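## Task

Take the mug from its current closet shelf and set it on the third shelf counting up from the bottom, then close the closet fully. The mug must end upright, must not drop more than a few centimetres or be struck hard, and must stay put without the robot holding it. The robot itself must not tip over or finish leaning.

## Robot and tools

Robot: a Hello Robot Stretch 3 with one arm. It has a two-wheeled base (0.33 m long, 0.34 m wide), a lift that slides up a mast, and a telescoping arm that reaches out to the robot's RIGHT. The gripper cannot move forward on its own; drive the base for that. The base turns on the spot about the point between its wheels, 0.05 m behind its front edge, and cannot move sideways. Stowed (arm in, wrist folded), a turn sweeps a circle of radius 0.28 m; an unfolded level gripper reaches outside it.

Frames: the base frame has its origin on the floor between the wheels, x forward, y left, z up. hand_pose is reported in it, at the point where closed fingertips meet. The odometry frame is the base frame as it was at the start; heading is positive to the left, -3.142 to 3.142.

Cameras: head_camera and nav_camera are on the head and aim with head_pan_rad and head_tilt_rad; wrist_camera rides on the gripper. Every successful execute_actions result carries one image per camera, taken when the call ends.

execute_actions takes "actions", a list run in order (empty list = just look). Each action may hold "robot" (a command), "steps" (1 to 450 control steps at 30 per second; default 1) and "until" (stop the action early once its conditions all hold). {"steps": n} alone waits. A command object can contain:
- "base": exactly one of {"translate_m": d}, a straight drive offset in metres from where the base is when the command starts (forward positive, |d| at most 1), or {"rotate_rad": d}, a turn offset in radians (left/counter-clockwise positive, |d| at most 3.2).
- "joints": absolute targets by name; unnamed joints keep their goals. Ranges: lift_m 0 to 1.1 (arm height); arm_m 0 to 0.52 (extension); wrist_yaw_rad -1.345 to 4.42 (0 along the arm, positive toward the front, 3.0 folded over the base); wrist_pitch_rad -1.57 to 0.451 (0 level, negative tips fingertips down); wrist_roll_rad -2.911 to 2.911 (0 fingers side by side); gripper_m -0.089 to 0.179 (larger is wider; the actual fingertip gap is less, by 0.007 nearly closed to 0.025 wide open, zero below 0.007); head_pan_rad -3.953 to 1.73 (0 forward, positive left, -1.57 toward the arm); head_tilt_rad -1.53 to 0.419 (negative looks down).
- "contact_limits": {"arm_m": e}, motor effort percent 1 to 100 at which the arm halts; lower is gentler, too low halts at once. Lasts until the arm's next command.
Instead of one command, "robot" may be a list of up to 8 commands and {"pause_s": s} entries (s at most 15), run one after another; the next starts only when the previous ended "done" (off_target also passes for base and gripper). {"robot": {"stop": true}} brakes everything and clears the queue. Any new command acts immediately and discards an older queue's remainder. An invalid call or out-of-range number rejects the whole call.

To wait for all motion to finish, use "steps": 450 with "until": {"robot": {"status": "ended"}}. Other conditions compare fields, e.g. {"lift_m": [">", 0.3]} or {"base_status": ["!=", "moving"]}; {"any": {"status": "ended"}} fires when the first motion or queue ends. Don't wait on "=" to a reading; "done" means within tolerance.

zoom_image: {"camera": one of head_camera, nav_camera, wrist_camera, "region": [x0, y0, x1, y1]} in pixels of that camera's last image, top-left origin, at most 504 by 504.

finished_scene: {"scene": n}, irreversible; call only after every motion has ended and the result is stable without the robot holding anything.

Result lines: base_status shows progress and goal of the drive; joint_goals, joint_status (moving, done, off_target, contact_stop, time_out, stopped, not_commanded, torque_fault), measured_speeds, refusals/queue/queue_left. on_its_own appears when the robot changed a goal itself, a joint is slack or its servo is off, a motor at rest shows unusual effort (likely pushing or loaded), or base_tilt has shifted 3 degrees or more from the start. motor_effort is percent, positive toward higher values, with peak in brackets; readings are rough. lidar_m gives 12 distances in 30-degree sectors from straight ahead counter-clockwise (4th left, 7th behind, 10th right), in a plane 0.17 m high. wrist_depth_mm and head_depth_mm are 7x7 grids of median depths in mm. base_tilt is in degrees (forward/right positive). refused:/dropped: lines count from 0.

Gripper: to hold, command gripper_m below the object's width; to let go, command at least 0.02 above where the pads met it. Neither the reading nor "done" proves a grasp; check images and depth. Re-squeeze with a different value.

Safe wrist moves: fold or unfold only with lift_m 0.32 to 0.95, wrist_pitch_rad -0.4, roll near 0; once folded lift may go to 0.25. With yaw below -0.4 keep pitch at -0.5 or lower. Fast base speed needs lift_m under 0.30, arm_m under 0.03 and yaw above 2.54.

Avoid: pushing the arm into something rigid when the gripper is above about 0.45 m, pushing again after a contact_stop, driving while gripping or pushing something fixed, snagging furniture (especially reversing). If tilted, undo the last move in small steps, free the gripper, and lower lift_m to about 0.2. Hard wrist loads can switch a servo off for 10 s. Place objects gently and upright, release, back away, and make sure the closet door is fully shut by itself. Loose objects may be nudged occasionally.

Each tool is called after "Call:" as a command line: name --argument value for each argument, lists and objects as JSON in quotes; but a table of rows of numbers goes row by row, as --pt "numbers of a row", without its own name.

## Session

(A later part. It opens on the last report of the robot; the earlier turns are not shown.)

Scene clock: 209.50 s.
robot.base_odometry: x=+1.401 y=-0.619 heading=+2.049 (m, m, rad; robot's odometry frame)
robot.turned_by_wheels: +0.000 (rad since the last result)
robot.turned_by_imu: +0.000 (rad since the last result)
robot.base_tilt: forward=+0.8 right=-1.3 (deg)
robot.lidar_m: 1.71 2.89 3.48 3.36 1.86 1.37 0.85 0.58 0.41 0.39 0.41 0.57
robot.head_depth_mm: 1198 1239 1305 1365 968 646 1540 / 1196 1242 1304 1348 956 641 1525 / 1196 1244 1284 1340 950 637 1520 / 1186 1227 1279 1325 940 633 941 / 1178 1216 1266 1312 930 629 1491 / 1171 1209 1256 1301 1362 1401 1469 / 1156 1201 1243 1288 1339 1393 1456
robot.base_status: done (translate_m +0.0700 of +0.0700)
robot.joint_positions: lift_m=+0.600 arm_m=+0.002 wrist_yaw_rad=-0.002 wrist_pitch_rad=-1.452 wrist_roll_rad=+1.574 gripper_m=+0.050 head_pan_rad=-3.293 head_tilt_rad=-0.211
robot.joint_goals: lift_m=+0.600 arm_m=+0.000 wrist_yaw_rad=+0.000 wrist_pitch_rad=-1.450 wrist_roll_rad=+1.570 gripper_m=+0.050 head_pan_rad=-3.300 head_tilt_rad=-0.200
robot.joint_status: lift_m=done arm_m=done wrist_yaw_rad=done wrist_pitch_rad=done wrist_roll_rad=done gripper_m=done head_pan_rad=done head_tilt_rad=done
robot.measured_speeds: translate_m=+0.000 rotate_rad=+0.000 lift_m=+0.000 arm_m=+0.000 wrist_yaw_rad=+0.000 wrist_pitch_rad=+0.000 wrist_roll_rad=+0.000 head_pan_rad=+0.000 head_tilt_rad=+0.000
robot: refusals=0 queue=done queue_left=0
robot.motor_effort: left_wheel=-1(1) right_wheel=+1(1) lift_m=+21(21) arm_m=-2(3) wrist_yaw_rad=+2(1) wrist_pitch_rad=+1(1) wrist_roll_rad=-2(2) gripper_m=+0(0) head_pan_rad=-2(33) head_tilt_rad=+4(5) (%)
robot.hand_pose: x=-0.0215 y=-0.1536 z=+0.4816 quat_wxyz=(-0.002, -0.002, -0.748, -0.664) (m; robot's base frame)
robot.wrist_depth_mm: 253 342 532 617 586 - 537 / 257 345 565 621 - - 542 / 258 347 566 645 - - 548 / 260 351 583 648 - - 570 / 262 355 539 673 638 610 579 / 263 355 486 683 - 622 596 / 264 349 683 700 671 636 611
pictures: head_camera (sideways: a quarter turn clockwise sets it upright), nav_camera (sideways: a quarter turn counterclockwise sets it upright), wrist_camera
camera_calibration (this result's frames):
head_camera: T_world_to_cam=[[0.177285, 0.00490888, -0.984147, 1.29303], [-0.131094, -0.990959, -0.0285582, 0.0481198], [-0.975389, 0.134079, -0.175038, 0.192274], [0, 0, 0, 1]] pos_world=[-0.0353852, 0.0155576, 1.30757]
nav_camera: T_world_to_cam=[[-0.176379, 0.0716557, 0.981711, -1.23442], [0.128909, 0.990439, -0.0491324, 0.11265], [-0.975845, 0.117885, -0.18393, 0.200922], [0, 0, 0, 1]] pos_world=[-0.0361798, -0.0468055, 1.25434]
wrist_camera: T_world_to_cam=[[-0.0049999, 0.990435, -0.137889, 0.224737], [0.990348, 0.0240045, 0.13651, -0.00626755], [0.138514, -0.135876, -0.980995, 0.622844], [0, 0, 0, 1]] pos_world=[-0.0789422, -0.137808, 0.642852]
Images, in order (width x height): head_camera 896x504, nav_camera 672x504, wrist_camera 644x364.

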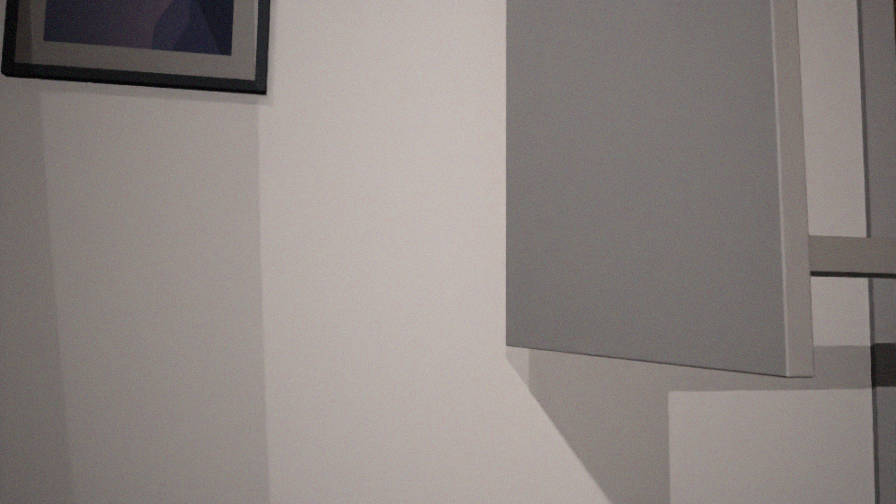

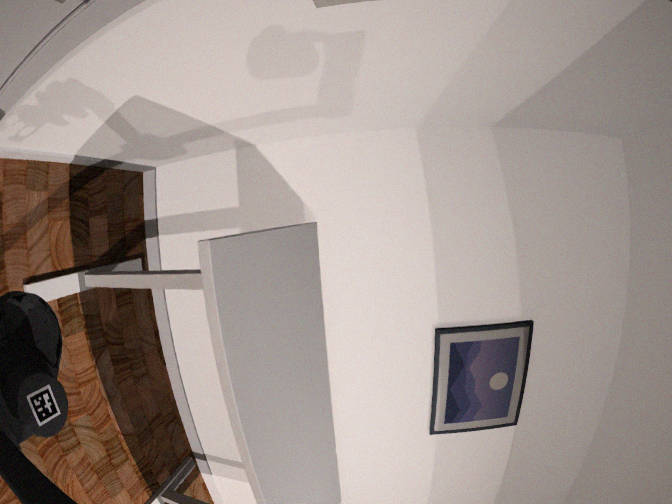

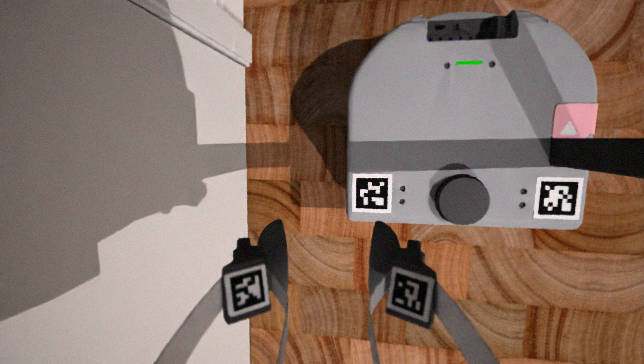

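Call:
execute_actions --actions '[{"robot":[{"joints":{"wrist_pitch_rad":-0.4,"wrist_roll_rad":0,"head_pan_rad":-1.57,"head_tilt_rad":-0.3}},{"joints":{"wrist_yaw_rad":3.0}},{"joints":{"lift_m":0.27},"base":{"rotate_rad":0.45}},{"base":{"translate_m":1.0}},{"base":{"translate_m":1.0}},{"base":{"translate_m":0.45}},{"base":{"rotate_rad":1.05}}],"steps":450,"until":{"robot":{"status":"ended"}}},{"steps":450,"until":{"robot":{"status":"ended"}}}]'

Scene clock: 233.30 s.
robot.base_odometry: x=-0.560 y=+0.849 heading=-2.734 (m, m, rad; robot's odometry frame)
robot.turned_by_wheels: +1.500 (rad since the last result)
robot.turned_by_imu: +1.473 (rad since the last result)
robot.base_tilt: forward=+0.7 right=-1.3 (deg)
robot.lidar_m: 2.27 2.31 3.04 3.06 2.27 1.60 1.51 0.80 0.62 0.59 0.60 0.73
robot.head_depth_mm: 490 513 542 572 606 644 686 / 490 513 541 571 604 642 687 / 489 513 541 570 604 643 685 / 488 513 539 570 604 641 685 / 488 512 539 569 603 640 684 / 487 512 539 567 601 638 683 / 487 511 538 567 601 639 682
robot.base_status: done (rotate_rad +1.0499 of +1.0500)
robot.joint_positions: lift_m=+0.270 arm_m=+0.002 wrist_yaw_rad=+2.998 wrist_pitch_rad=-0.421 wrist_roll_rad=+0.004 gripper_m=+0.050 head_pan_rad=-1.577 head_tilt_rad=-0.296
robot.joint_goals: lift_m=+0.270 arm_m=+0.000 wrist_yaw_rad=+3.000 wrist_pitch_rad=-0.400 wrist_roll_rad=+0.000 gripper_m=+0.050 head_pan_rad=-1.570 head_tilt_rad=-0.300
robot.joint_status: lift_m=done arm_m=done wrist_yaw_rad=done wrist_pitch_rad=done wrist_roll_rad=done gripper_m=done head_pan_rad=done head_tilt_rad=done
robot.measured_speeds: translate_m=+0.000 rotate_rad=+0.000 lift_m=+0.000 arm_m=+0.000 wrist_yaw_rad=+0.000 wrist_pitch_rad=+0.000 wrist_roll_rad=+0.000 head_pan_rad=+0.000 head_tilt_rad=+0.000
robot: refusals=0 queue=done queue_left=0
robot.motor_effort: left_wheel=-2(12) right_wheel=+2(10) lift_m=+21(21) arm_m=-2(2) wrist_yaw_rad=+2(4) wrist_pitch_rad=+9(13) wrist_roll_rad=-1(1) gripper_m=-1(0) head_pan_rad=+3(31) head_tilt_rad=-2(9) (%)
robot.hand_pose: x=+0.0108 y=+0.0743 z=+0.2822 quat_wxyz=(+0.198, +0.701, +0.098, +0.678) (m; robot's base frame)
robot.wrist_depth_mm: - - - - - - - / - - - - - - - / - - - - - - - / 795 797 776 788 775 770 760 / 625 616 - 606 631 591 590 / 510 506 - 516 - 493 487 / 446 - - - 413 422 414
pictures: head_camera (sideways: a quarter turn clockwise sets it upright), nav_camera (sideways: a quarter turn counterclockwise sets it upright), wrist_camera
camera_calibration (this result's frames):
head_camera: T_world_to_cam=[[-0.0300192, 0.258374, -0.965579, 1.27002], [0.999512, 0.0160805, -0.0267713, 0.0388937], [0.00861002, -0.965911, -0.25873, 0.295205], [0, 0, 0, 1]] pos_world=[-0.00329159, -0.0436221, 1.30372]
nav_camera: T_world_to_cam=[[-0.0458689, -0.268311, 0.96224, -1.20976], [-0.998642, -0.0115044, -0.050812, 0.12171], [0.0247034, -0.963264, -0.267419, 0.303486], [0, 0, 0, 1]] pos_world=[0.0585568, -0.0308544, 1.25142]
wrist_camera: T_world_to_cam=[[0.992499, -0.122233, -0.00220244, 0.00531967], [-0.0669763, -0.528583, -0.846235, 0.313205], [0.102274, 0.840035, -0.532805, 0.255113], [0, 0, 0, 1]] pos_world=[-0.0103938, -0.0480989, 0.400982]
Images, in order (width x height): head_camera 896x504, nav_camera 672x504, wrist_camera 644x364.

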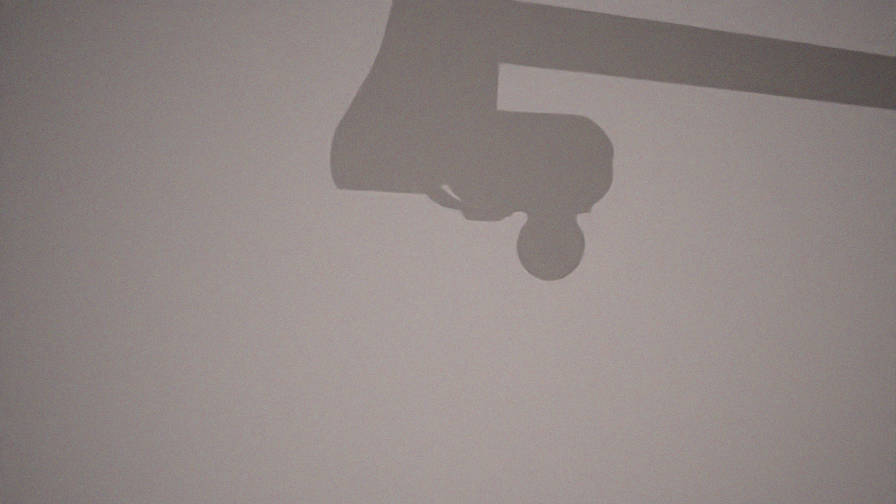

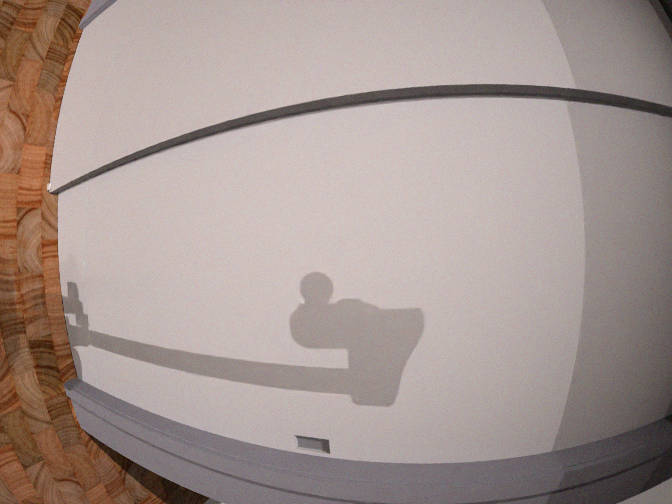

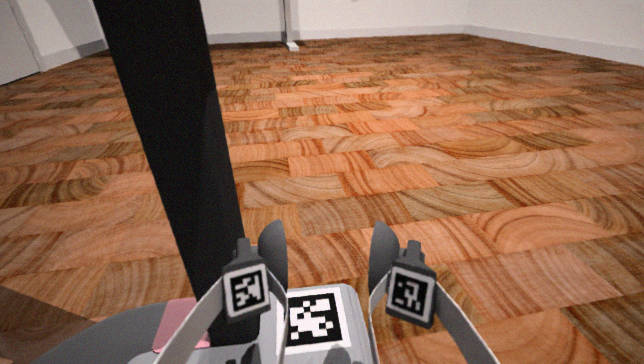

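Call:
execute_actions --actions '[{"robot":[{"joints":{"lift_m":0.9},"base":{"translate_m":-0.3}},{"joints":{"wrist_yaw_rad":0,"gripper_m":0.0,"head_tilt_rad":-0.4}},{"joints":{"wrist_pitch_rad":0,"wrist_roll_rad":1.57,"lift_m":0.94}}],"steps":450,"until":{"robot":{"status":"ended"}}}]'

Scene clock: 244.53 s.
robot.base_odometry: x=-0.285 y=+0.968 heading=-2.734 (m, m, rad; robot's odometry frame)
robot.turned_by_wheels: +0.000 (rad since the last result)
robot.turned_by_imu: +0.001 (rad since the last result)
robot.base_tilt: forward=+0.8 right=-1.3 (deg)
robot.lidar_m: 2.56 2.62 3.47 3.09 1.84 1.28 1.21 1.24 0.58 0.55 0.62 0.82
robot.head_depth_mm: 429 462 500 539 587 642 - / 473 471 501 533 571 632 686 / 496 529 567 611 653 644 - / 496 529 567 609 661 719 - / 495 528 566 609 660 717 792 / 495 528 566 608 659 717 790 / 494 527 564 608 656 719 789
robot.base_status: done (translate_m -0.3000 of -0.3000)
robot.joint_positions: lift_m=+0.940 arm_m=+0.002 wrist_yaw_rad=+0.002 wrist_pitch_rad=-0.025 wrist_roll_rad=+1.568 gripper_m=+0.000 head_pan_rad=-1.577 head_tilt_rad=-0.395
robot.joint_goals: lift_m=+0.940 arm_m=+0.000 wrist_yaw_rad=+0.000 wrist_pitch_rad=+0.000 wrist_roll_rad=+1.570 gripper_m=+0.000 head_pan_rad=-1.570 head_tilt_rad=-0.400
robot.joint_status: lift_m=done arm_m=done wrist_yaw_rad=done wrist_pitch_rad=done wrist_roll_rad=done gripper_m=done head_pan_rad=done head_tilt_rad=done
robot.measured_speeds: translate_m=+0.000 rotate_rad=+0.000 lift_m=+0.000 arm_m=+0.000 wrist_yaw_rad=+0.000 wrist_pitch_rad=+0.000 wrist_roll_rad=+0.000 head_pan_rad=+0.000 head_tilt_rad=+0.000
robot: refusals=0 queue=done queue_left=0
robot.motor_effort: left_wheel=-2(13) right_wheel=+2(6) lift_m=+29(32) arm_m=-1(2) wrist_yaw_rad=-2(3) wrist_pitch_rad=+11(12) wrist_roll_rad=+1(2) gripper_m=-2(86) head_pan_rad=+2(2) head_tilt_rad=-2(10) (%)
robot.hand_pose: x=-0.0207 y=-0.4030 z=+1.0476 quat_wxyz=(+0.002, +0.001, -1.000, -0.013) (m; robot's base frame)
robot.wrist_depth_mm: 299 300 297 298 295 295 295 / 302 302 302 300 299 298 298 / 292 292 294 291 292 292 289 / 378 374 374 378 371 371 369 / 382 379 379 379 379 376 377 / 388 387 390 - 383 381 384 / 395 395 392 390 390 389 389
pictures: head_camera (sideways: a quarter turn clockwise sets it upright), nav_camera (sideways: a quarter turn counterclockwise sets it upright), wrist_camera
camera_calibration (this result's frames):
head_camera: T_world_to_cam=[[-0.0294664, 0.351671, -0.93566, 1.23094], [0.999527, 0.0185971, -0.024488, 0.0359177], [0.00878886, -0.935939, -0.352052, 0.41666], [0, 0, 0, 1]] pos_world=[-0.00329132, -0.0435852, 1.29931]
nav_camera: T_world_to_cam=[[-0.0464194, -0.361231, 0.93132, -1.16938], [-0.998612, -0.00644696, -0.052274, 0.123606], [0.0248872, -0.932454, -0.36043, 0.424536], [0, 0, 0, 1]] pos_world=[0.058587, -0.0257602, 1.24855]
wrist_camera: T_world_to_cam=[[-0.0135727, 0.00581796, -0.999891, 1.0559], [0.989773, 0.142093, -0.0126086, 0.125451], [0.142004, -0.989836, -0.00768704, -0.219597], [0, 0, 0, 1]] pos_world=[-0.0786527, -0.241334, 1.05568]
Images, in order (width x height): head_camera 896x504, nav_camera 672x504, wrist_camera 644x364.

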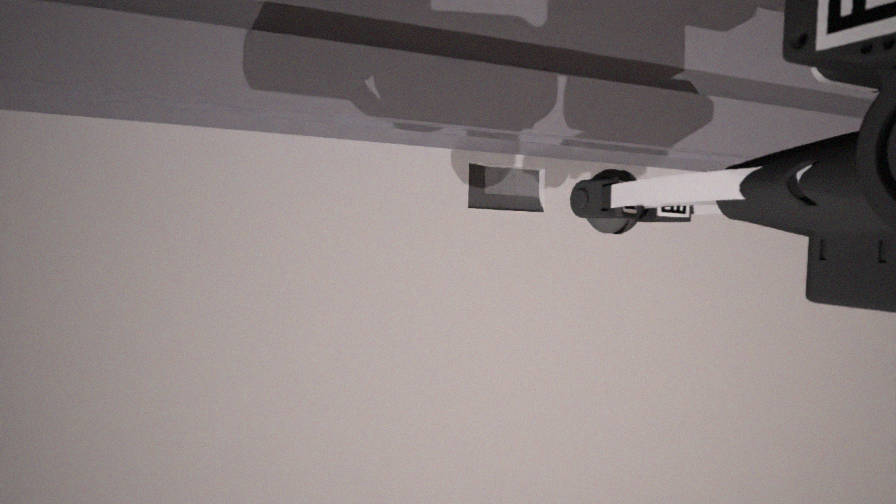

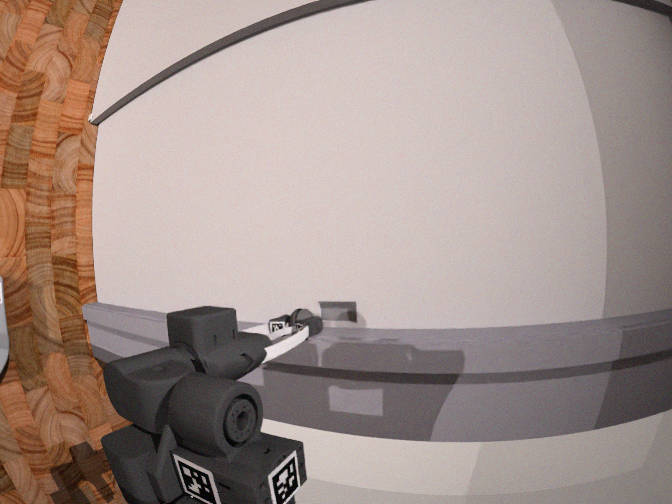

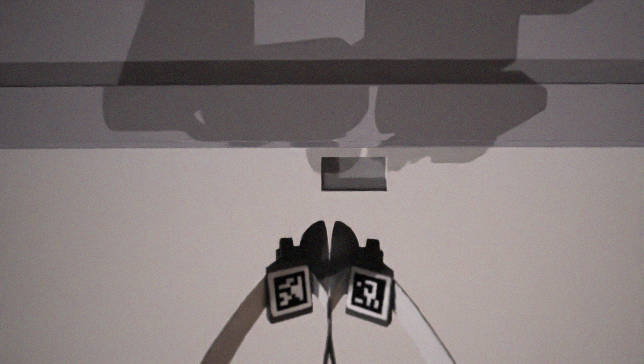

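Call:
execute_actions --actions '[{"robot":[{"joints":{"wrist_roll_rad":0,"wrist_yaw_rad":-0.2,"lift_m":0.91,"arm_m":0.15,"gripper_m":-0.01},"base":{"translate_m":0.035}}],"steps":450,"until":{"robot":{"status":"ended"}}}]'

Scene clock: 247.57 s.
robot.base_odometry: x=-0.317 y=+0.954 heading=-2.734 (m, m, rad; robot's odometry frame)
robot.turned_by_wheels: +0.000 (rad since the last result)
robot.turned_by_imu: +0.000 (rad since the last result)
robot.base_tilt: forward=+0.7 right=-1.2 (deg)
robot.lidar_m: 2.53 2.58 3.39 3.08 1.88 1.32 1.25 1.27 0.56 0.55 0.62 0.81
robot.head_depth_mm: 438 464 492 526 566 - - / 494 524 558 594 564 - - / 494 527 565 609 - - 814 / 494 526 564 607 657 718 802 / 493 526 563 607 657 716 787 / 492 524 563 605 656 715 788 / 492 525 562 607 656 716 788
robot.base_status: done (translate_m +0.0350 of +0.0350)
robot.joint_positions: lift_m=+0.910 arm_m=+0.150 wrist_yaw_rad=-0.199 wrist_pitch_rad=-0.024 wrist_roll_rad=+0.005 gripper_m=-0.010 head_pan_rad=-1.577 head_tilt_rad=-0.395
robot.joint_goals: lift_m=+0.910 arm_m=+0.150 wrist_yaw_rad=-0.200 wrist_pitch_rad=+0.000 wrist_roll_rad=+0.000 gripper_m=-0.010 head_pan_rad=-1.570 head_tilt_rad=-0.400
robot.joint_status: lift_m=done arm_m=done wrist_yaw_rad=done wrist_pitch_rad=done wrist_roll_rad=done gripper_m=done head_pan_rad=done head_tilt_rad=done
robot.measured_speeds: translate_m=+0.000 rotate_rad=+0.000 lift_m=+0.000 arm_m=+0.000 wrist_yaw_rad=+0.000 wrist_pitch_rad=+0.000 wrist_roll_rad=+0.000 head_pan_rad=+0.000 head_tilt_rad=+0.000
robot: refusals=0 queue=done queue_left=0
robot.motor_effort: left_wheel=-2(5) right_wheel=+1(6) lift_m=+20(28) arm_m=+3(2) wrist_yaw_rad=-1(4) wrist_pitch_rad=+11(11) wrist_roll_rad=-2(2) gripper_m=-5(52) head_pan_rad=+2(3) head_tilt_rad=-2(2) (%)
robot.hand_pose: x=-0.0719 y=-0.5452 z=+1.0186 quat_wxyz=(+0.701, -0.061, -0.706, -0.079) (m; robot's base frame)
robot.wrist_depth_mm: 181 189 201 212 154 177 192 / 185 193 205 217 158 181 198 / 188 197 210 222 163 187 203 / 192 201 215 230 167 192 210 / 196 207 220 240 173 198 217 / 200 212 224 - 175 204 223 / 204 215 228 246 181 211 230
pictures: head_camera (sideways: a quarter turn clockwise sets it upright), nav_camera (sideways: a quarter turn counterclockwise sets it upright), wrist_camera
camera_calibration (this result's frames):
head_camera: T_world_to_cam=[[-0.0294648, 0.351996, -0.935538, 1.23078], [0.999527, 0.0186065, -0.0244794, 0.0359066], [0.00879037, -0.935817, -0.352378, 0.417083], [0, 0, 0, 1]] pos_world=[-0.00329127, -0.0435843, 1.29929]
nav_camera: T_world_to_cam=[[-0.0464211, -0.361555, 0.931194, -1.16922], [-0.998612, -0.00642961, -0.0522783, 0.123612], [0.0248887, -0.932329, -0.360755, 0.424958], [0, 0, 0, 1]] pos_world=[0.0585872, -0.0257416, 1.24854]
wrist_camera: T_world_to_cam=[[-0.984171, 0.177135, 0.00551838, 0.0265572], [0.0237603, 0.162743, -0.986382, 1.12963], [-0.175621, -0.970638, -0.164375, -0.206126], [0, 0, 0, 1]] pos_world=[-0.0369038, -0.388617, 1.08022]
Images, in order (width x height): head_camera 896x504, nav_camera 672x504, wrist_camera 644x364.

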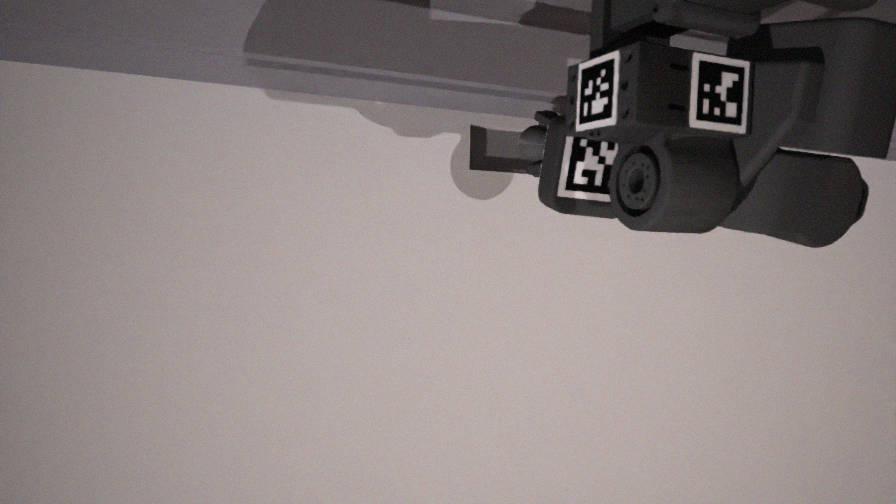

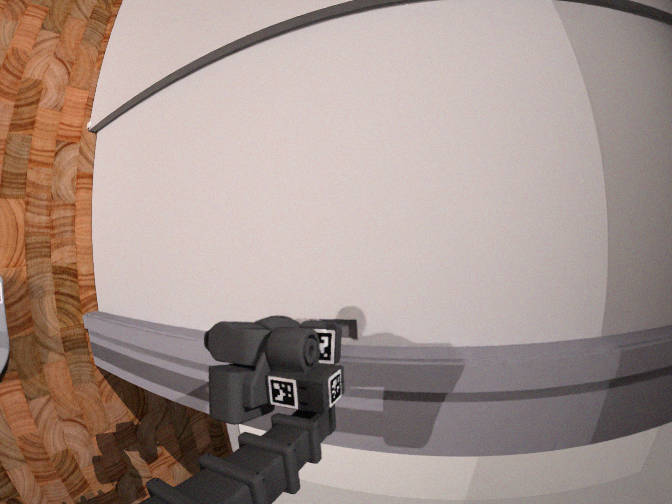

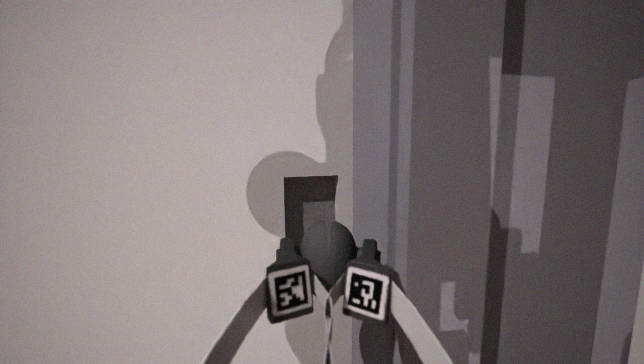

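Call:
execute_actions --actions '[{"robot":{"base":{"translate_m":0.008},"joints":{"arm_m":0.235},"contact_limits":{"arm_m":20}},"steps":450,"until":{"robot":{"status":"ended"}}},{"robot":{"base":{"translate_m":0.15}},"steps":450,"until":{"robot":{"status":"ended"}}}]'

Scene clock: 252.60 s.
robot.base_odometry: x=-0.462 y=+0.891 heading=-2.734 (m, m, rad; robot's odometry frame)
robot.turned_by_wheels: +0.000 (rad since the last result)
robot.turned_by_imu: -0.170 (rad since the last result)
robot.base_tilt: forward=+0.3 right=-2.0 (deg)
robot.lidar_m: 1.15 2.40 2.82 3.51 2.60 1.57 1.38 1.37 0.59 0.59 0.60 0.70
robot.head_depth_mm: 490 511 539 574 - 700 779 / 525 560 595 628 - - 750 / 514 549 589 629 - 773 823 / 505 540 577 621 669 732 804 / 497 531 565 607 655 713 779 / 490 520 555 595 642 696 759 / 482 512 545 584 628 679 740
robot.base_status: done (translate_m +0.1500 of +0.1500)
robot.joint_positions: lift_m=+0.910 arm_m=+0.233 wrist_yaw_rad=-0.210 wrist_pitch_rad=-0.056 wrist_roll_rad=-0.001 gripper_m=-0.010 head_pan_rad=-1.577 head_tilt_rad=-0.396
robot.joint_goals: lift_m=+0.910 arm_m=+0.235 wrist_yaw_rad=-0.200 wrist_pitch_rad=+0.000 wrist_roll_rad=+0.000 gripper_m=-0.010 head_pan_rad=-1.570 head_tilt_rad=-0.400
robot.joint_status: lift_m=done arm_m=done wrist_yaw_rad=done wrist_pitch_rad=done wrist_roll_rad=done gripper_m=done head_pan_rad=done head_tilt_rad=done
robot.measured_speeds: translate_m=+0.000 rotate_rad=+0.000 lift_m=+0.000 arm_m=+0.000 wrist_yaw_rad=+0.000 wrist_pitch_rad=+0.000 wrist_roll_rad=+0.000 head_pan_rad=+0.000 head_tilt_rad=+0.000
robot: refusals=0 queue=done queue_left=0
robot.on_its_own: arm_m is at rest, and its effort (+15) is outside its rest range (-14 to +14)
robot.motor_effort: left_wheel=-2(12) right_wheel=+1(7) lift_m=+22(21) arm_m=+15(20) wrist_yaw_rad=+11(10) wrist_pitch_rad=+25(39) wrist_roll_rad=+0(2) gripper_m=-8(8) head_pan_rad=+1(3) head_tilt_rad=-2(2) (%)
robot.contact_limits: arm_m 20 (drawing in: default 18, maximum 30; extending or still: default 25, maximum 41)
robot.hand_pose: x=-0.0746 y=-0.6273 z=+1.0105 quat_wxyz=(+0.701, -0.054, -0.705, -0.094) (m; robot's base frame)
robot.wrist_depth_mm: 120 129 143 161 160 120 128 / 123 132 146 165 163 122 134 / 125 135 150 169 167 125 164 / 128 138 154 174 170 130 172 / 131 141 158 176 172 133 180 / 134 144 161 - 166 137 190 / 137 148 164 190 193 143 200
pictures: head_camera (sideways: a quarter turn clockwise sets it upright), nav_camera (sideways: a quarter turn counterclockwise sets it upright), wrist_camera
camera_calibration (this result's frames):
head_camera: T_world_to_cam=[[-0.0294681, 0.352833, -0.935222, 1.23037], [0.999527, 0.018652, -0.0244575, 0.0358779], [0.00881433, -0.9355, -0.353216, 0.418173], [0, 0, 0, 1]] pos_world=[-0.00329023, -0.0435822, 1.29925]
nav_camera: T_world_to_cam=[[-0.0464174, -0.36239, 0.93087, -1.16879], [-0.998611, -0.00640637, -0.0522894, 0.123626], [0.0249126, -0.932005, -0.361589, 0.426044], [0, 0, 0, 1]] pos_world=[0.0585881, -0.0256925, 1.24851]
wrist_camera: T_world_to_cam=[[-0.982063, 0.188286, 0.0100683, 0.0410003], [0.0271104, 0.193842, -0.980658, 1.14903], [-0.186596, -0.962795, -0.195469, -0.252034], [0, 0, 0, 1]] pos_world=[-0.0379142, -0.473106, 1.07712]
Images, in order (width x height): head_camera 896x504, nav_camera 672x504, wrist_camera 644x364.

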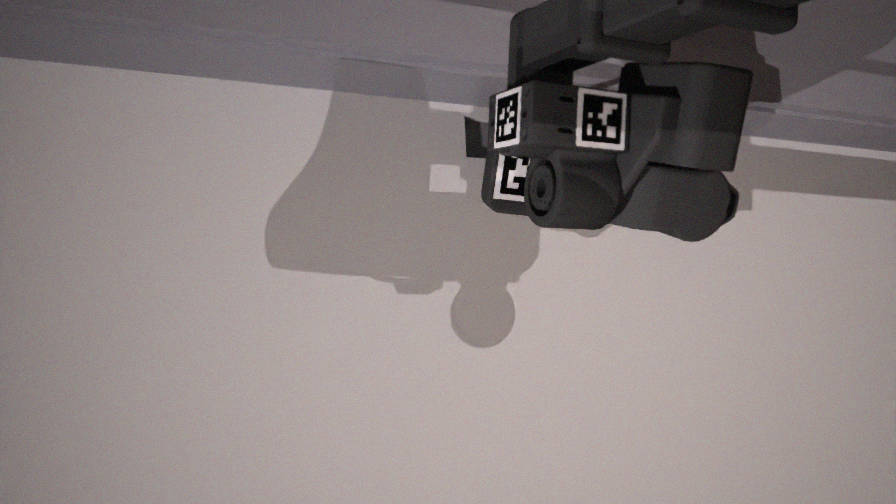

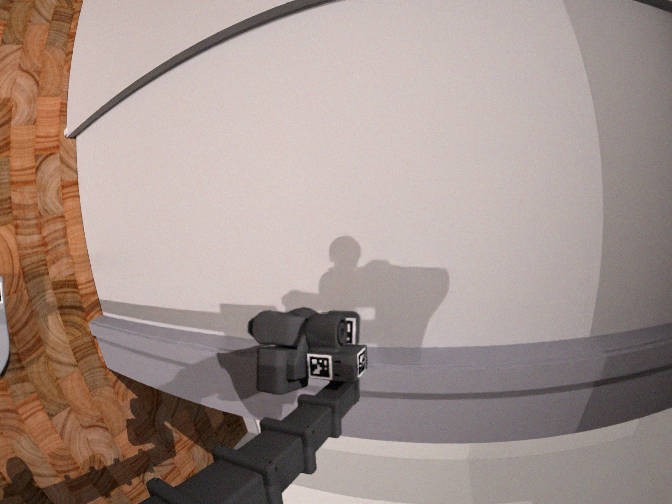

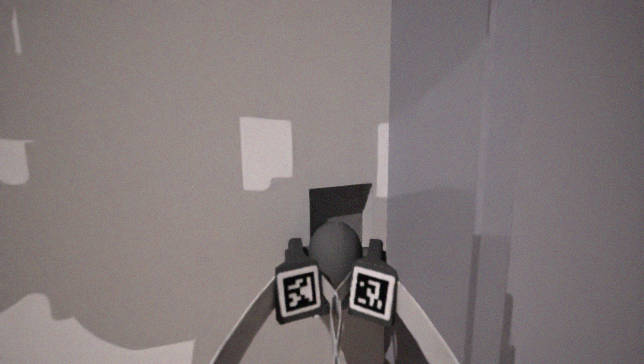

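Call:
execute_actions --actions '[{"robot":{"base":{"rotate_rad":0.17},"joints":{"arm_m":0.225}},"steps":450,"until":{"robot":{"status":"ended"}}}]'

Scene clock: 254.53 s.
robot.base_odometry: x=-0.462 y=+0.891 heading=-2.564 (m, m, rad; robot's odometry frame)
robot.turned_by_wheels: +0.170 (rad since the last result)
robot.turned_by_imu: +0.024 (rad since the last result)
robot.base_tilt: forward=+0.5 right=-1.5 (deg)
robot.lidar_m: 1.21 2.43 2.90 3.07 2.46 1.52 1.35 1.35 0.59 0.58 0.60 0.72
robot.head_depth_mm: 481 500 527 563 - 700 766 / 514 549 583 617 - - 738 / 507 541 580 621 - - 818 / 499 531 571 614 661 726 798 / 491 525 561 604 653 710 779 / 484 516 551 590 638 694 761 / 478 508 542 583 627 681 745
robot.base_status: done (rotate_rad +0.1699 of +0.1700)
robot.joint_positions: lift_m=+0.910 arm_m=+0.224 wrist_yaw_rad=-0.204 wrist_pitch_rad=-0.037 wrist_roll_rad=-0.001 gripper_m=-0.010 head_pan_rad=-1.577 head_tilt_rad=-0.396
robot.joint_goals: lift_m=+0.910 arm_m=+0.225 wrist_yaw_rad=-0.200 wrist_pitch_rad=+0.000 wrist_roll_rad=+0.000 gripper_m=-0.010 head_pan_rad=-1.570 head_tilt_rad=-0.400
robot.joint_status: lift_m=done arm_m=done wrist_yaw_rad=done wrist_pitch_rad=done wrist_roll_rad=done gripper_m=done head_pan_rad=done head_tilt_rad=done
robot.measured_speeds: translate_m=+0.000 rotate_rad=+0.000 lift_m=+0.000 arm_m=+0.000 wrist_yaw_rad=+0.000 wrist_pitch_rad=+0.000 wrist_roll_rad=+0.000 head_pan_rad=+0.000 head_tilt_rad=+0.000
robot: refusals=0 queue=done queue_left=0
robot.motor_effort: left_wheel=-3(10) right_wheel=+1(1) lift_m=+22(22) arm_m=+10(14) wrist_yaw_rad=+4(10) wrist_pitch_rad=+17(24) wrist_roll_rad=+0(0) gripper_m=-8(8) head_pan_rad=+4(2) head_tilt_rad=-2(1) (%)
robot.hand_pose: x=-0.0730 y=-0.6188 z=+1.0153 quat_wxyz=(+0.702, -0.058, -0.704, -0.085) (m; robot's base frame)
robot.wrist_depth_mm: 124 132 145 161 159 118 125 / 126 135 149 166 162 120 130 / 129 138 152 170 165 122 135 / 131 140 156 177 168 127 164 / 134 144 160 189 170 130 172 / 137 146 163 - 163 133 179 / 140 150 164 189 190 139 189
pictures: head_camera (sideways: a quarter turn clockwise sets it upright), nav_camera (sideways: a quarter turn counterclockwise sets it upright), wrist_camera
camera_calibration (this result's frames):
head_camera: T_world_to_cam=[[-0.0294682, 0.352833, -0.935222, 1.23037], [0.999527, 0.0186521, -0.0244575, 0.0358779], [0.00881444, -0.9355, -0.353215, 0.418173], [0, 0, 0, 1]] pos_world=[-0.00329023, -0.0435822, 1.29925]
nav_camera: T_world_to_cam=[[-0.0464174, -0.36239, 0.93087, -1.16879], [-0.998611, -0.00640649, -0.0522893, 0.123626], [0.0249127, -0.932005, -0.361589, 0.426044], [0, 0, 0, 1]] pos_world=[0.0585881, -0.0256925, 1.24851]
wrist_camera: T_world_to_cam=[[-0.983265, 0.181883, 0.0104531, 0.036425], [0.0220687, 0.175866, -0.984167, 1.14413], [-0.180842, -0.967466, -0.176936, -0.263952], [0, 0, 0, 1]] pos_world=[-0.0371675, -0.463203, 1.07893]
Images, in order (width x height): head_camera 896x504, nav_camera 672x504, wrist_camera 644x364.

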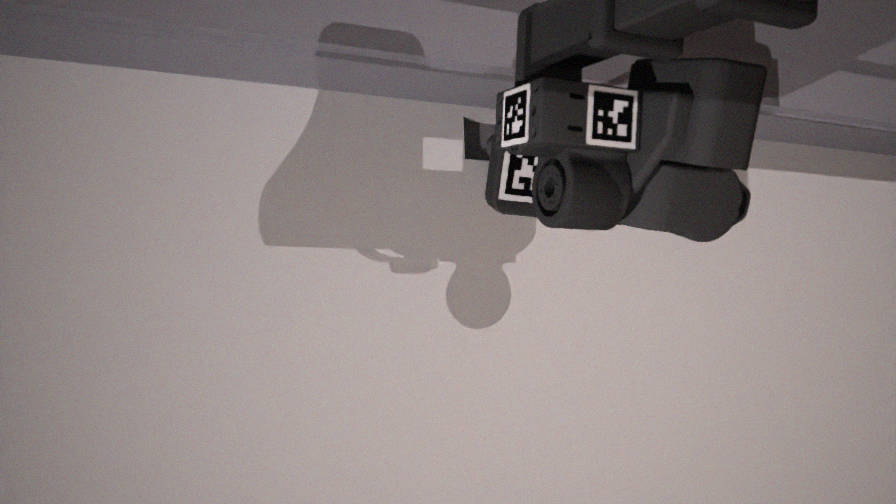

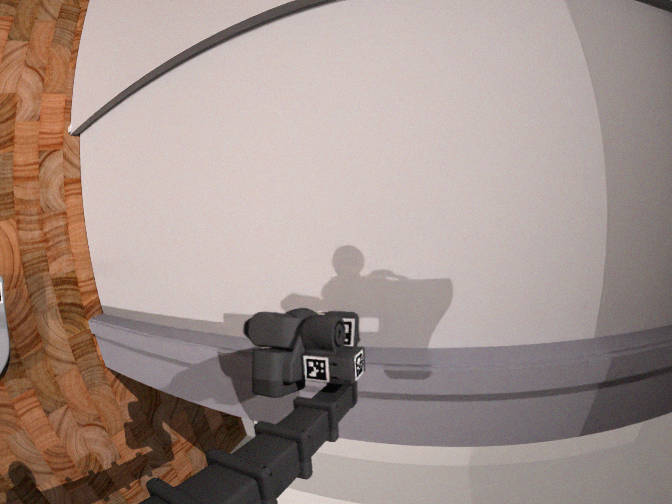

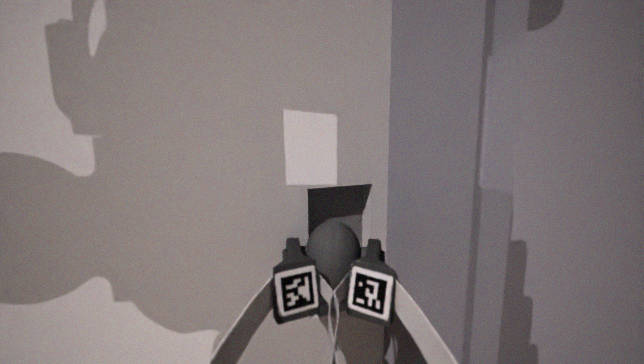

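Call:
execute_actions --actions '[{"robot":[{"joints":{"arm_m":0}},{"joints":{"wrist_yaw_rad":2.6,"wrist_pitch_rad":-0.4},"base":{"rotate_rad":-0.354}},{"base":{"translate_m":0.54}},{"base":{"rotate_rad":0.5}},{"base":{"translate_m":-0.45}},{"joints":{"head_tilt_rad":-0.7,"head_pan_rad":-1.3}}],"steps":450,"until":{"robot":{"status":"ended"}}},{"steps":450,"until":{"robot":{"status":"ended"}}}]'

Scene clock: 275.80 s.
robot.base_odometry: x=-0.651 y=+1.070 heading=-2.418 (m, m, rad; robot's odometry frame)
robot.turned_by_wheels: +0.146 (rad since the last result)
robot.turned_by_imu: +0.144 (rad since the last result)
robot.base_tilt: forward=+0.8 right=-1.3 (deg)
robot.lidar_m: 0.91 2.47 3.22 3.31 2.07 1.44 1.36 0.40 0.36 0.34 0.35 0.45
robot.head_depth_mm: - 287 311 354 410 458 - / - 291 321 366 423 - - / - 294 330 379 443 - 722 / - 301 340 392 462 550 727 / 286 310 352 407 483 593 773 / 289 319 363 423 506 628 834 / 294 328 376 440 530 668 904
robot.base_status: done (translate_m -0.4500 of -0.4500)
robot.joint_positions: lift_m=+0.910 arm_m=+0.002 wrist_yaw_rad=+2.598 wrist_pitch_rad=-0.413 wrist_roll_rad=-0.001 gripper_m=-0.010 head_pan_rad=-1.307 head_tilt_rad=-0.691
robot.joint_goals: lift_m=+0.910 arm_m=+0.000 wrist_yaw_rad=+2.600 wrist_pitch_rad=-0.400 wrist_roll_rad=+0.000 gripper_m=-0.010 head_pan_rad=-1.300 head_tilt_rad=-0.700
robot.joint_status: lift_m=done arm_m=done wrist_yaw_rad=done wrist_pitch_rad=done wrist_roll_rad=done gripper_m=done head_pan_rad=done head_tilt_rad=done
robot.measured_speeds: translate_m=+0.000 rotate_rad=+0.000 lift_m=+0.000 arm_m=+0.000 wrist_yaw_rad=+0.000 wrist_pitch_rad=+0.000 wrist_roll_rad=+0.000 head_pan_rad=+0.000 head_tilt_rad=+0.000
robot: refusals=0 queue=done queue_left=0
robot.motor_effort: left_wheel=-2(9) right_wheel=+2(6) lift_m=+21(22) arm_m=-2(11) wrist_yaw_rad=+2(5) wrist_pitch_rad=+6(17) wrist_roll_rad=+0(0) gripper_m=-5(7) head_pan_rad=+3(17) head_tilt_rad=-3(20) (%)
robot.hand_pose: x=+0.0952 y=+0.0451 z=+0.9240 quat_wxyz=(+0.326, +0.705, -0.046, +0.628) (m; robot's base frame)
robot.wrist_depth_mm: - - - - - - - / - - - - - - - / - - - - - - - / - - - - - - - / - - - - - - - / - - - - - - - / - - - - - - -
pictures: head_camera (sideways: a quarter turn clockwise sets it upright), nav_camera (sideways: a quarter turn counterclockwise sets it upright), wrist_camera
camera_calibration (this result's frames):
head_camera: T_world_to_cam=[[-0.189179, 0.579962, -0.792373, 1.04504], [0.956915, 0.289913, -0.0162664, 0.0254662], [0.220286, -0.761311, -0.60982, 0.750768], [0, 0, 0, 1]] pos_world=[0.00794613, -0.0418965, 1.28631]
nav_camera: T_world_to_cam=[[0.118134, -0.607739, 0.785301, -0.979953], [-0.964965, -0.256843, -0.0536078, 0.125117], [0.234279, -0.751455, -0.616789, 0.756819], [0, 0, 0, 1]] pos_world=[0.0591925, 0.00529598, 1.24306]
wrist_camera: T_world_to_cam=[[0.867325, -0.497738, 0.00218547, -0.0557829], [-0.260153, -0.45706, -0.850539, 0.865693], [0.424345, 0.737125, -0.525907, 0.580553], [0, 0, 0, 1]] pos_world=[0.0272399, -0.0600323, 1.04174]
Images, in order (width x height): head_camera 896x504, nav_camera 672x504, wrist_camera 644x364.

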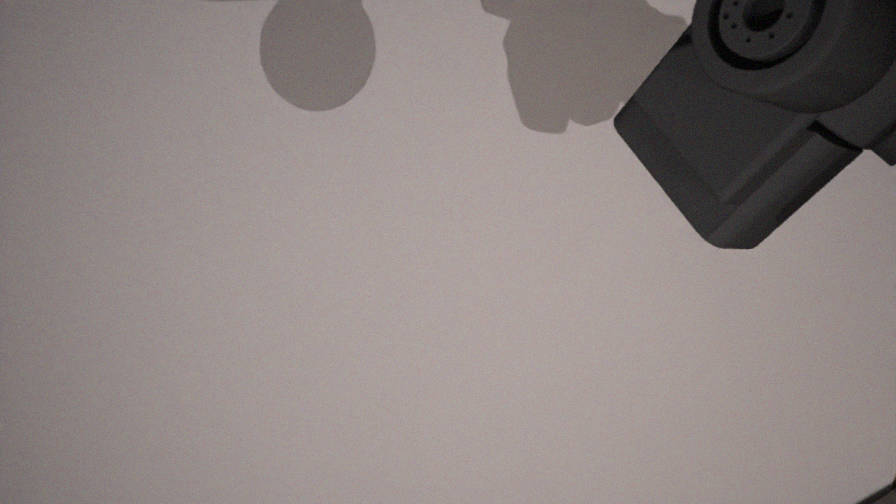

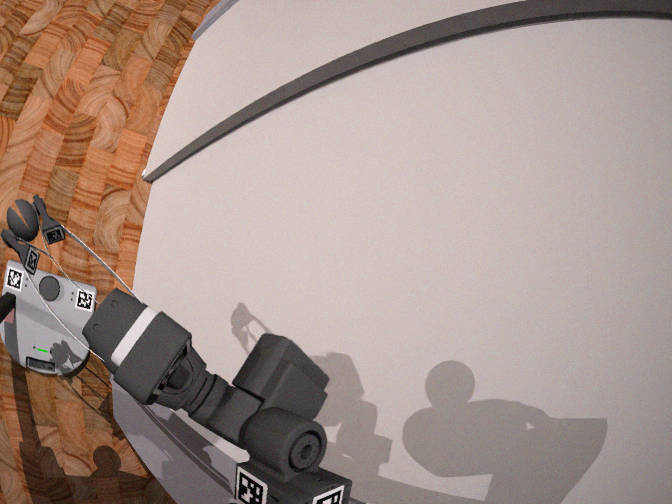

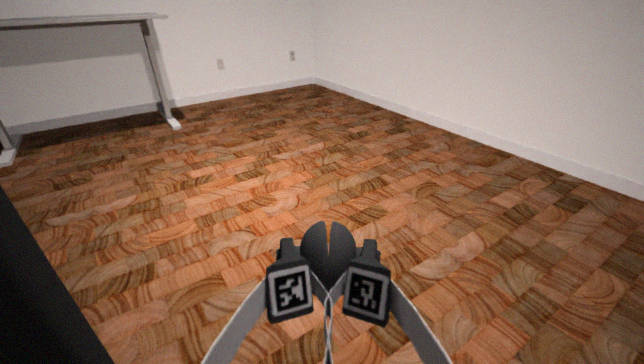

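Call:
execute_actions --actions '[{"robot":[{"joints":{"wrist_yaw_rad":1.05,"head_pan_rad":-1.6,"head_tilt_rad":-0.6}},{"joints":{"wrist_pitch_rad":0}}],"steps":450,"until":{"robot":{"status":"ended"}}}]'

Scene clock: 312.90 s.
robot.base_odometry: x=-0.651 y=+1.070 heading=-2.418 (m, m, rad; robot's odometry frame)
robot.turned_by_wheels: +0.000 (rad since the last result)
robot.turned_by_imu: +0.001 (rad since the last result)
robot.base_tilt: forward=+0.7 right=-1.2 (deg)
robot.lidar_m: 0.90 2.46 3.23 3.33 2.08 1.44 1.36 0.40 0.36 0.34 0.35 0.45
robot.head_depth_mm: - 290 319 360 414 - - / - 289 318 359 412 459 - / - 289 317 358 410 469 - / - 290 316 357 409 478 - / - 290 315 355 407 478 - / - 288 314 354 402 - - / - 288 313 353 404 - 607
robot.base_status: done (translate_m -0.4500 of -0.4500)
robot.joint_positions: lift_m=+0.910 arm_m=+0.002 wrist_yaw_rad=+1.052 wrist_pitch_rad=-0.026 wrist_roll_rad=-0.001 gripper_m=-0.010 head_pan_rad=-1.593 head_tilt_rad=-0.606
robot.joint_goals: lift_m=+0.910 arm_m=+0.000 wrist_yaw_rad=+1.050 wrist_pitch_rad=+0.000 wrist_roll_rad=+0.000 gripper_m=-0.010 head_pan_rad=-1.600 head_tilt_rad=-0.600
robot.joint_status: lift_m=done arm_m=done wrist_yaw_rad=done wrist_pitch_rad=done wrist_roll_rad=done gripper_m=done head_pan_rad=done head_tilt_rad=done
robot.measured_speeds: translate_m=+0.000 rotate_rad=+0.000 lift_m=+0.000 arm_m=+0.000 wrist_yaw_rad=+0.000 wrist_pitch_rad=+0.000 wrist_roll_rad=+0.000 head_pan_rad=+0.000 head_tilt_rad=+0.000
robot: refusals=0 queue=done queue_left=0
robot.motor_effort: left_wheel=-2(2) right_wheel=+2(2) lift_m=+21(22) arm_m=-2(2) wrist_yaw_rad=-2(3) wrist_pitch_rad=+12(8) wrist_roll_rad=+0(0) gripper_m=-5(6) head_pan_rad=-3(19) head_tilt_rad=+2(12) (%)
robot.hand_pose: x=+0.2005 y=-0.2741 z=+1.0182 quat_wxyz=(+0.617, +0.363, -0.606, +0.347) (m; robot's base frame)
robot.wrist_depth_mm: - - 393 253 174 133 107 / - - 404 259 177 134 108 / - - 411 267 181 136 109 / - - 422 273 184 138 111 / - - 435 295 187 140 112 / - - 465 - 181 142 113 / - - 494 296 204 144 114
pictures: head_camera (sideways: a quarter turn clockwise sets it upright), nav_camera (sideways: a quarter turn counterclockwise sets it upright), wrist_camera
camera_calibration (this result's frames):
head_camera: T_world_to_cam=[[-0.0196586, 0.540654, -0.841015, 1.10742], [0.999798, 0.00711854, -0.0187939, 0.028497], [-0.00417419, -0.841215, -0.540685, 0.662195], [0, 0, 0, 1]] pos_world=[-0.00395686, -0.0418852, 1.28993]
nav_camera: T_world_to_cam=[[-0.0563462, -0.54786, 0.834671, -1.04325], [-0.998339, 0.0208562, -0.0537054, 0.125453], [0.012015, -0.83631, -0.548125, 0.668846], [0, 0, 0, 1]] pos_world=[0.0584256, -0.0148085, 1.24412]
wrist_camera: T_world_to_cam=[[-0.477603, -0.878511, 0.0106838, -0.14958], [-0.150773, 0.069976, -0.986089, 1.08789], [0.865542, -0.47257, -0.165877, 0.0340563], [0, 0, 0, 1]] pos_world=[0.0631078, -0.191439, 1.08]
Images, in order (width x height): head_camera 896x504, nav_camera 672x504, wrist_camera 644x364.

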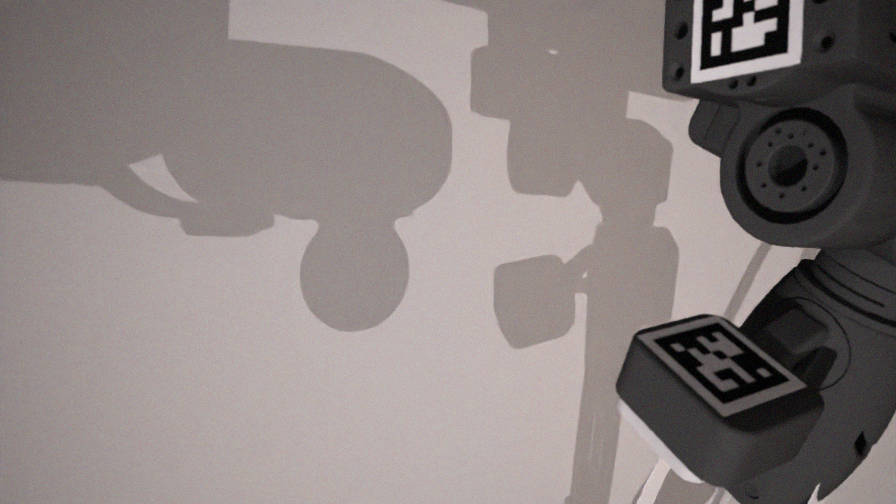

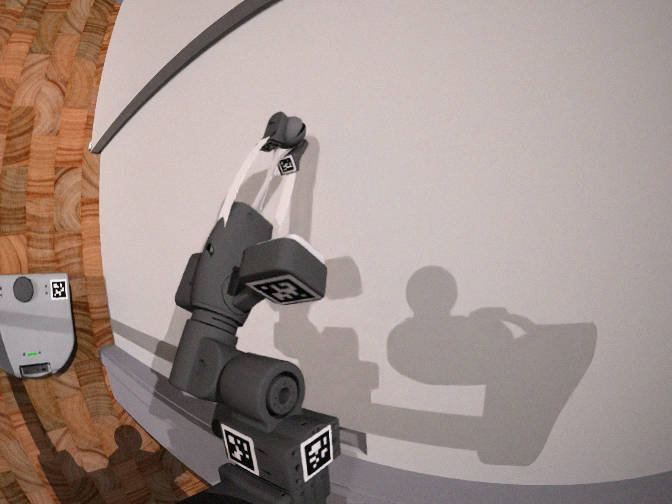

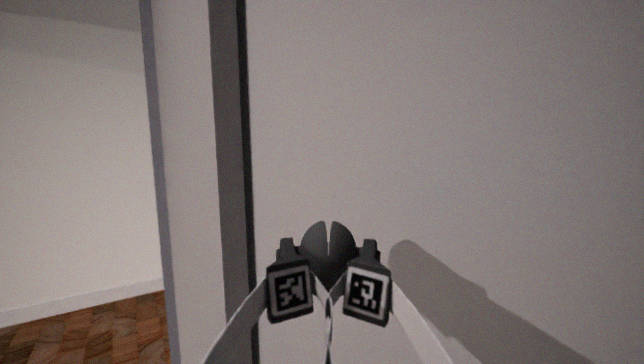

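Call:
execute_actions --actions '[{"robot":[{"joints":{"wrist_pitch_rad":-1.1,"lift_m":1.09}},{"joints":{"wrist_yaw_rad":0},"base":{"translate_m":-0.15}},{"joints":{"wrist_pitch_rad":-0.95,"head_tilt_rad":-0.8,"head_pan_rad":-1.7}}],"steps":450,"until":{"robot":{"status":"ended"}}}]'

Scene clock: 320.33 s.
robot.base_odometry: x=-0.539 y=+1.169 heading=-2.418 (m, m, rad; robot's odometry frame)
robot.turned_by_wheels: +0.000 (rad since the last result)
robot.turned_by_imu: +0.001 (rad since the last result)
robot.base_tilt: forward=+0.7 right=-1.3 (deg)
robot.lidar_m: 0.94 2.62 3.43 3.34 1.85 1.28 1.21 1.23 0.29 0.32 0.36 0.47
robot.head_depth_mm: - - - - 467 613 1127 / - - - - - 577 875 / - - - - - 616 833 / - - - - - 717 1002 / 288 307 370 420 530 681 965 / 286 311 359 423 517 662 928 / - 307 353 416 506 643 890
robot.base_status: done (translate_m -0.1500 of -0.1500)
robot.joint_positions: lift_m=+1.090 arm_m=+0.002 wrist_yaw_rad=+0.003 wrist_pitch_rad=-0.965 wrist_roll_rad=-0.001 gripper_m=-0.010 head_pan_rad=-1.693 head_tilt_rad=-0.789
robot.joint_goals: lift_m=+1.090 arm_m=+0.000 wrist_yaw_rad=+0.000 wrist_pitch_rad=-0.950 wrist_roll_rad=+0.000 gripper_m=-0.010 head_pan_rad=-1.700 head_tilt_rad=-0.800
robot.joint_status: lift_m=done arm_m=done wrist_yaw_rad=done wrist_pitch_rad=done wrist_roll_rad=done gripper_m=done head_pan_rad=done head_tilt_rad=done
robot.measured_speeds: translate_m=+0.000 rotate_rad=+0.000 lift_m=+0.000 arm_m=+0.000 wrist_yaw_rad=+0.000 wrist_pitch_rad=+0.000 wrist_roll_rad=+0.000 head_pan_rad=+0.000 head_tilt_rad=+0.000
robot: refusals=0 queue=done queue_left=0
robot.motor_effort: left_wheel=-2(9) right_wheel=+2(4) lift_m=+29(30) arm_m=-2(2) wrist_yaw_rad=-2(5) wrist_pitch_rad=+7(10) wrist_roll_rad=+0(0) gripper_m=-6(6) head_pan_rad=-3(10) head_tilt_rad=-4(18) (%)
robot.hand_pose: x=-0.0213 y=-0.2735 z=+1.0041 quat_wxyz=(+0.627, +0.329, -0.625, -0.328) (m; robot's base frame)
robot.wrist_depth_mm: 124 126 128 130 132 106 71 / 147 150 152 156 158 107 75 / 181 184 188 201 194 109 80 / 234 241 247 255 218 118 97 / 334 344 359 337 224 146 203 / 581 603 639 - 277 402 - / - - - - - - -
pictures: head_camera (sideways: a quarter turn clockwise sets it upright), nav_camera (sideways: a quarter turn counterclockwise sets it upright), wrist_camera
camera_calibration (this result's frames):
head_camera: T_world_to_cam=[[0.0519753, 0.683142, -0.728434, 0.960225], [0.995872, -0.0898113, -0.0131695, 0.0211948], [-0.0744183, -0.724742, -0.684989, 0.850345], [0, 0, 0, 1]] pos_world=[-0.00773413, -0.0377853, 1.28222]
nav_camera: T_world_to_cam=[[-0.128161, -0.681427, 0.720577, -0.89409], [-0.990075, 0.130156, -0.0530088, 0.124483], [-0.0576659, -0.72022, -0.691345, 0.855581], [0, 0, 0, 1]] pos_world=[0.0579984, -0.00925393, 1.24236]
wrist_camera: T_world_to_cam=[[-0.999693, -0.0226839, -0.0099693, -0.0111519], [-0.0158041, 0.893624, -0.448538, 0.728894], [0.0190834, -0.448243, -0.893708, 0.943479], [0, 0, 0, 1]] pos_world=[-0.0176338, -0.228702, 1.17002]
Images, in order (width x height): head_camera 896x504, nav_camera 672x504, wrist_camera 644x364.

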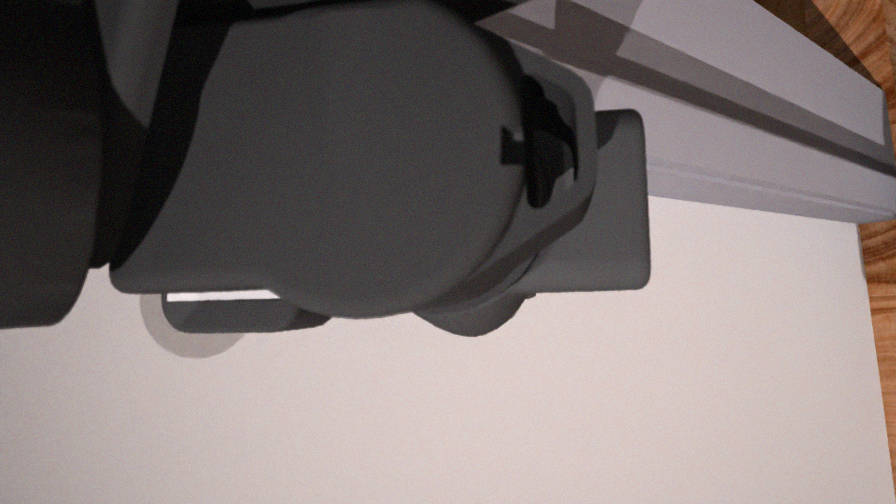

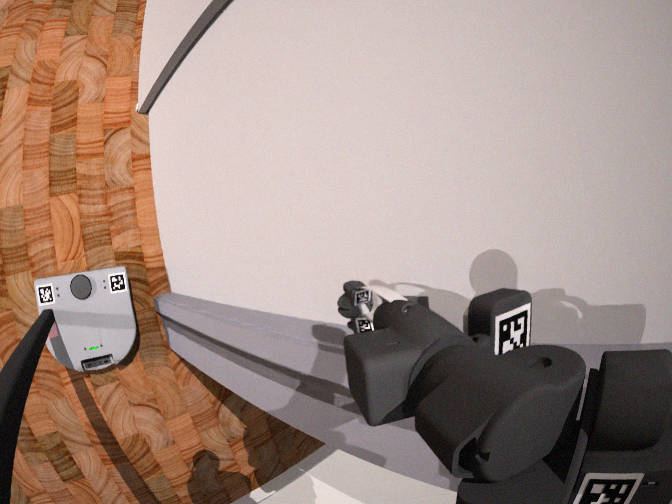

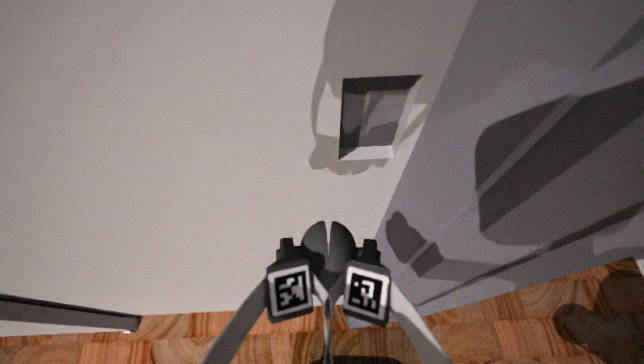

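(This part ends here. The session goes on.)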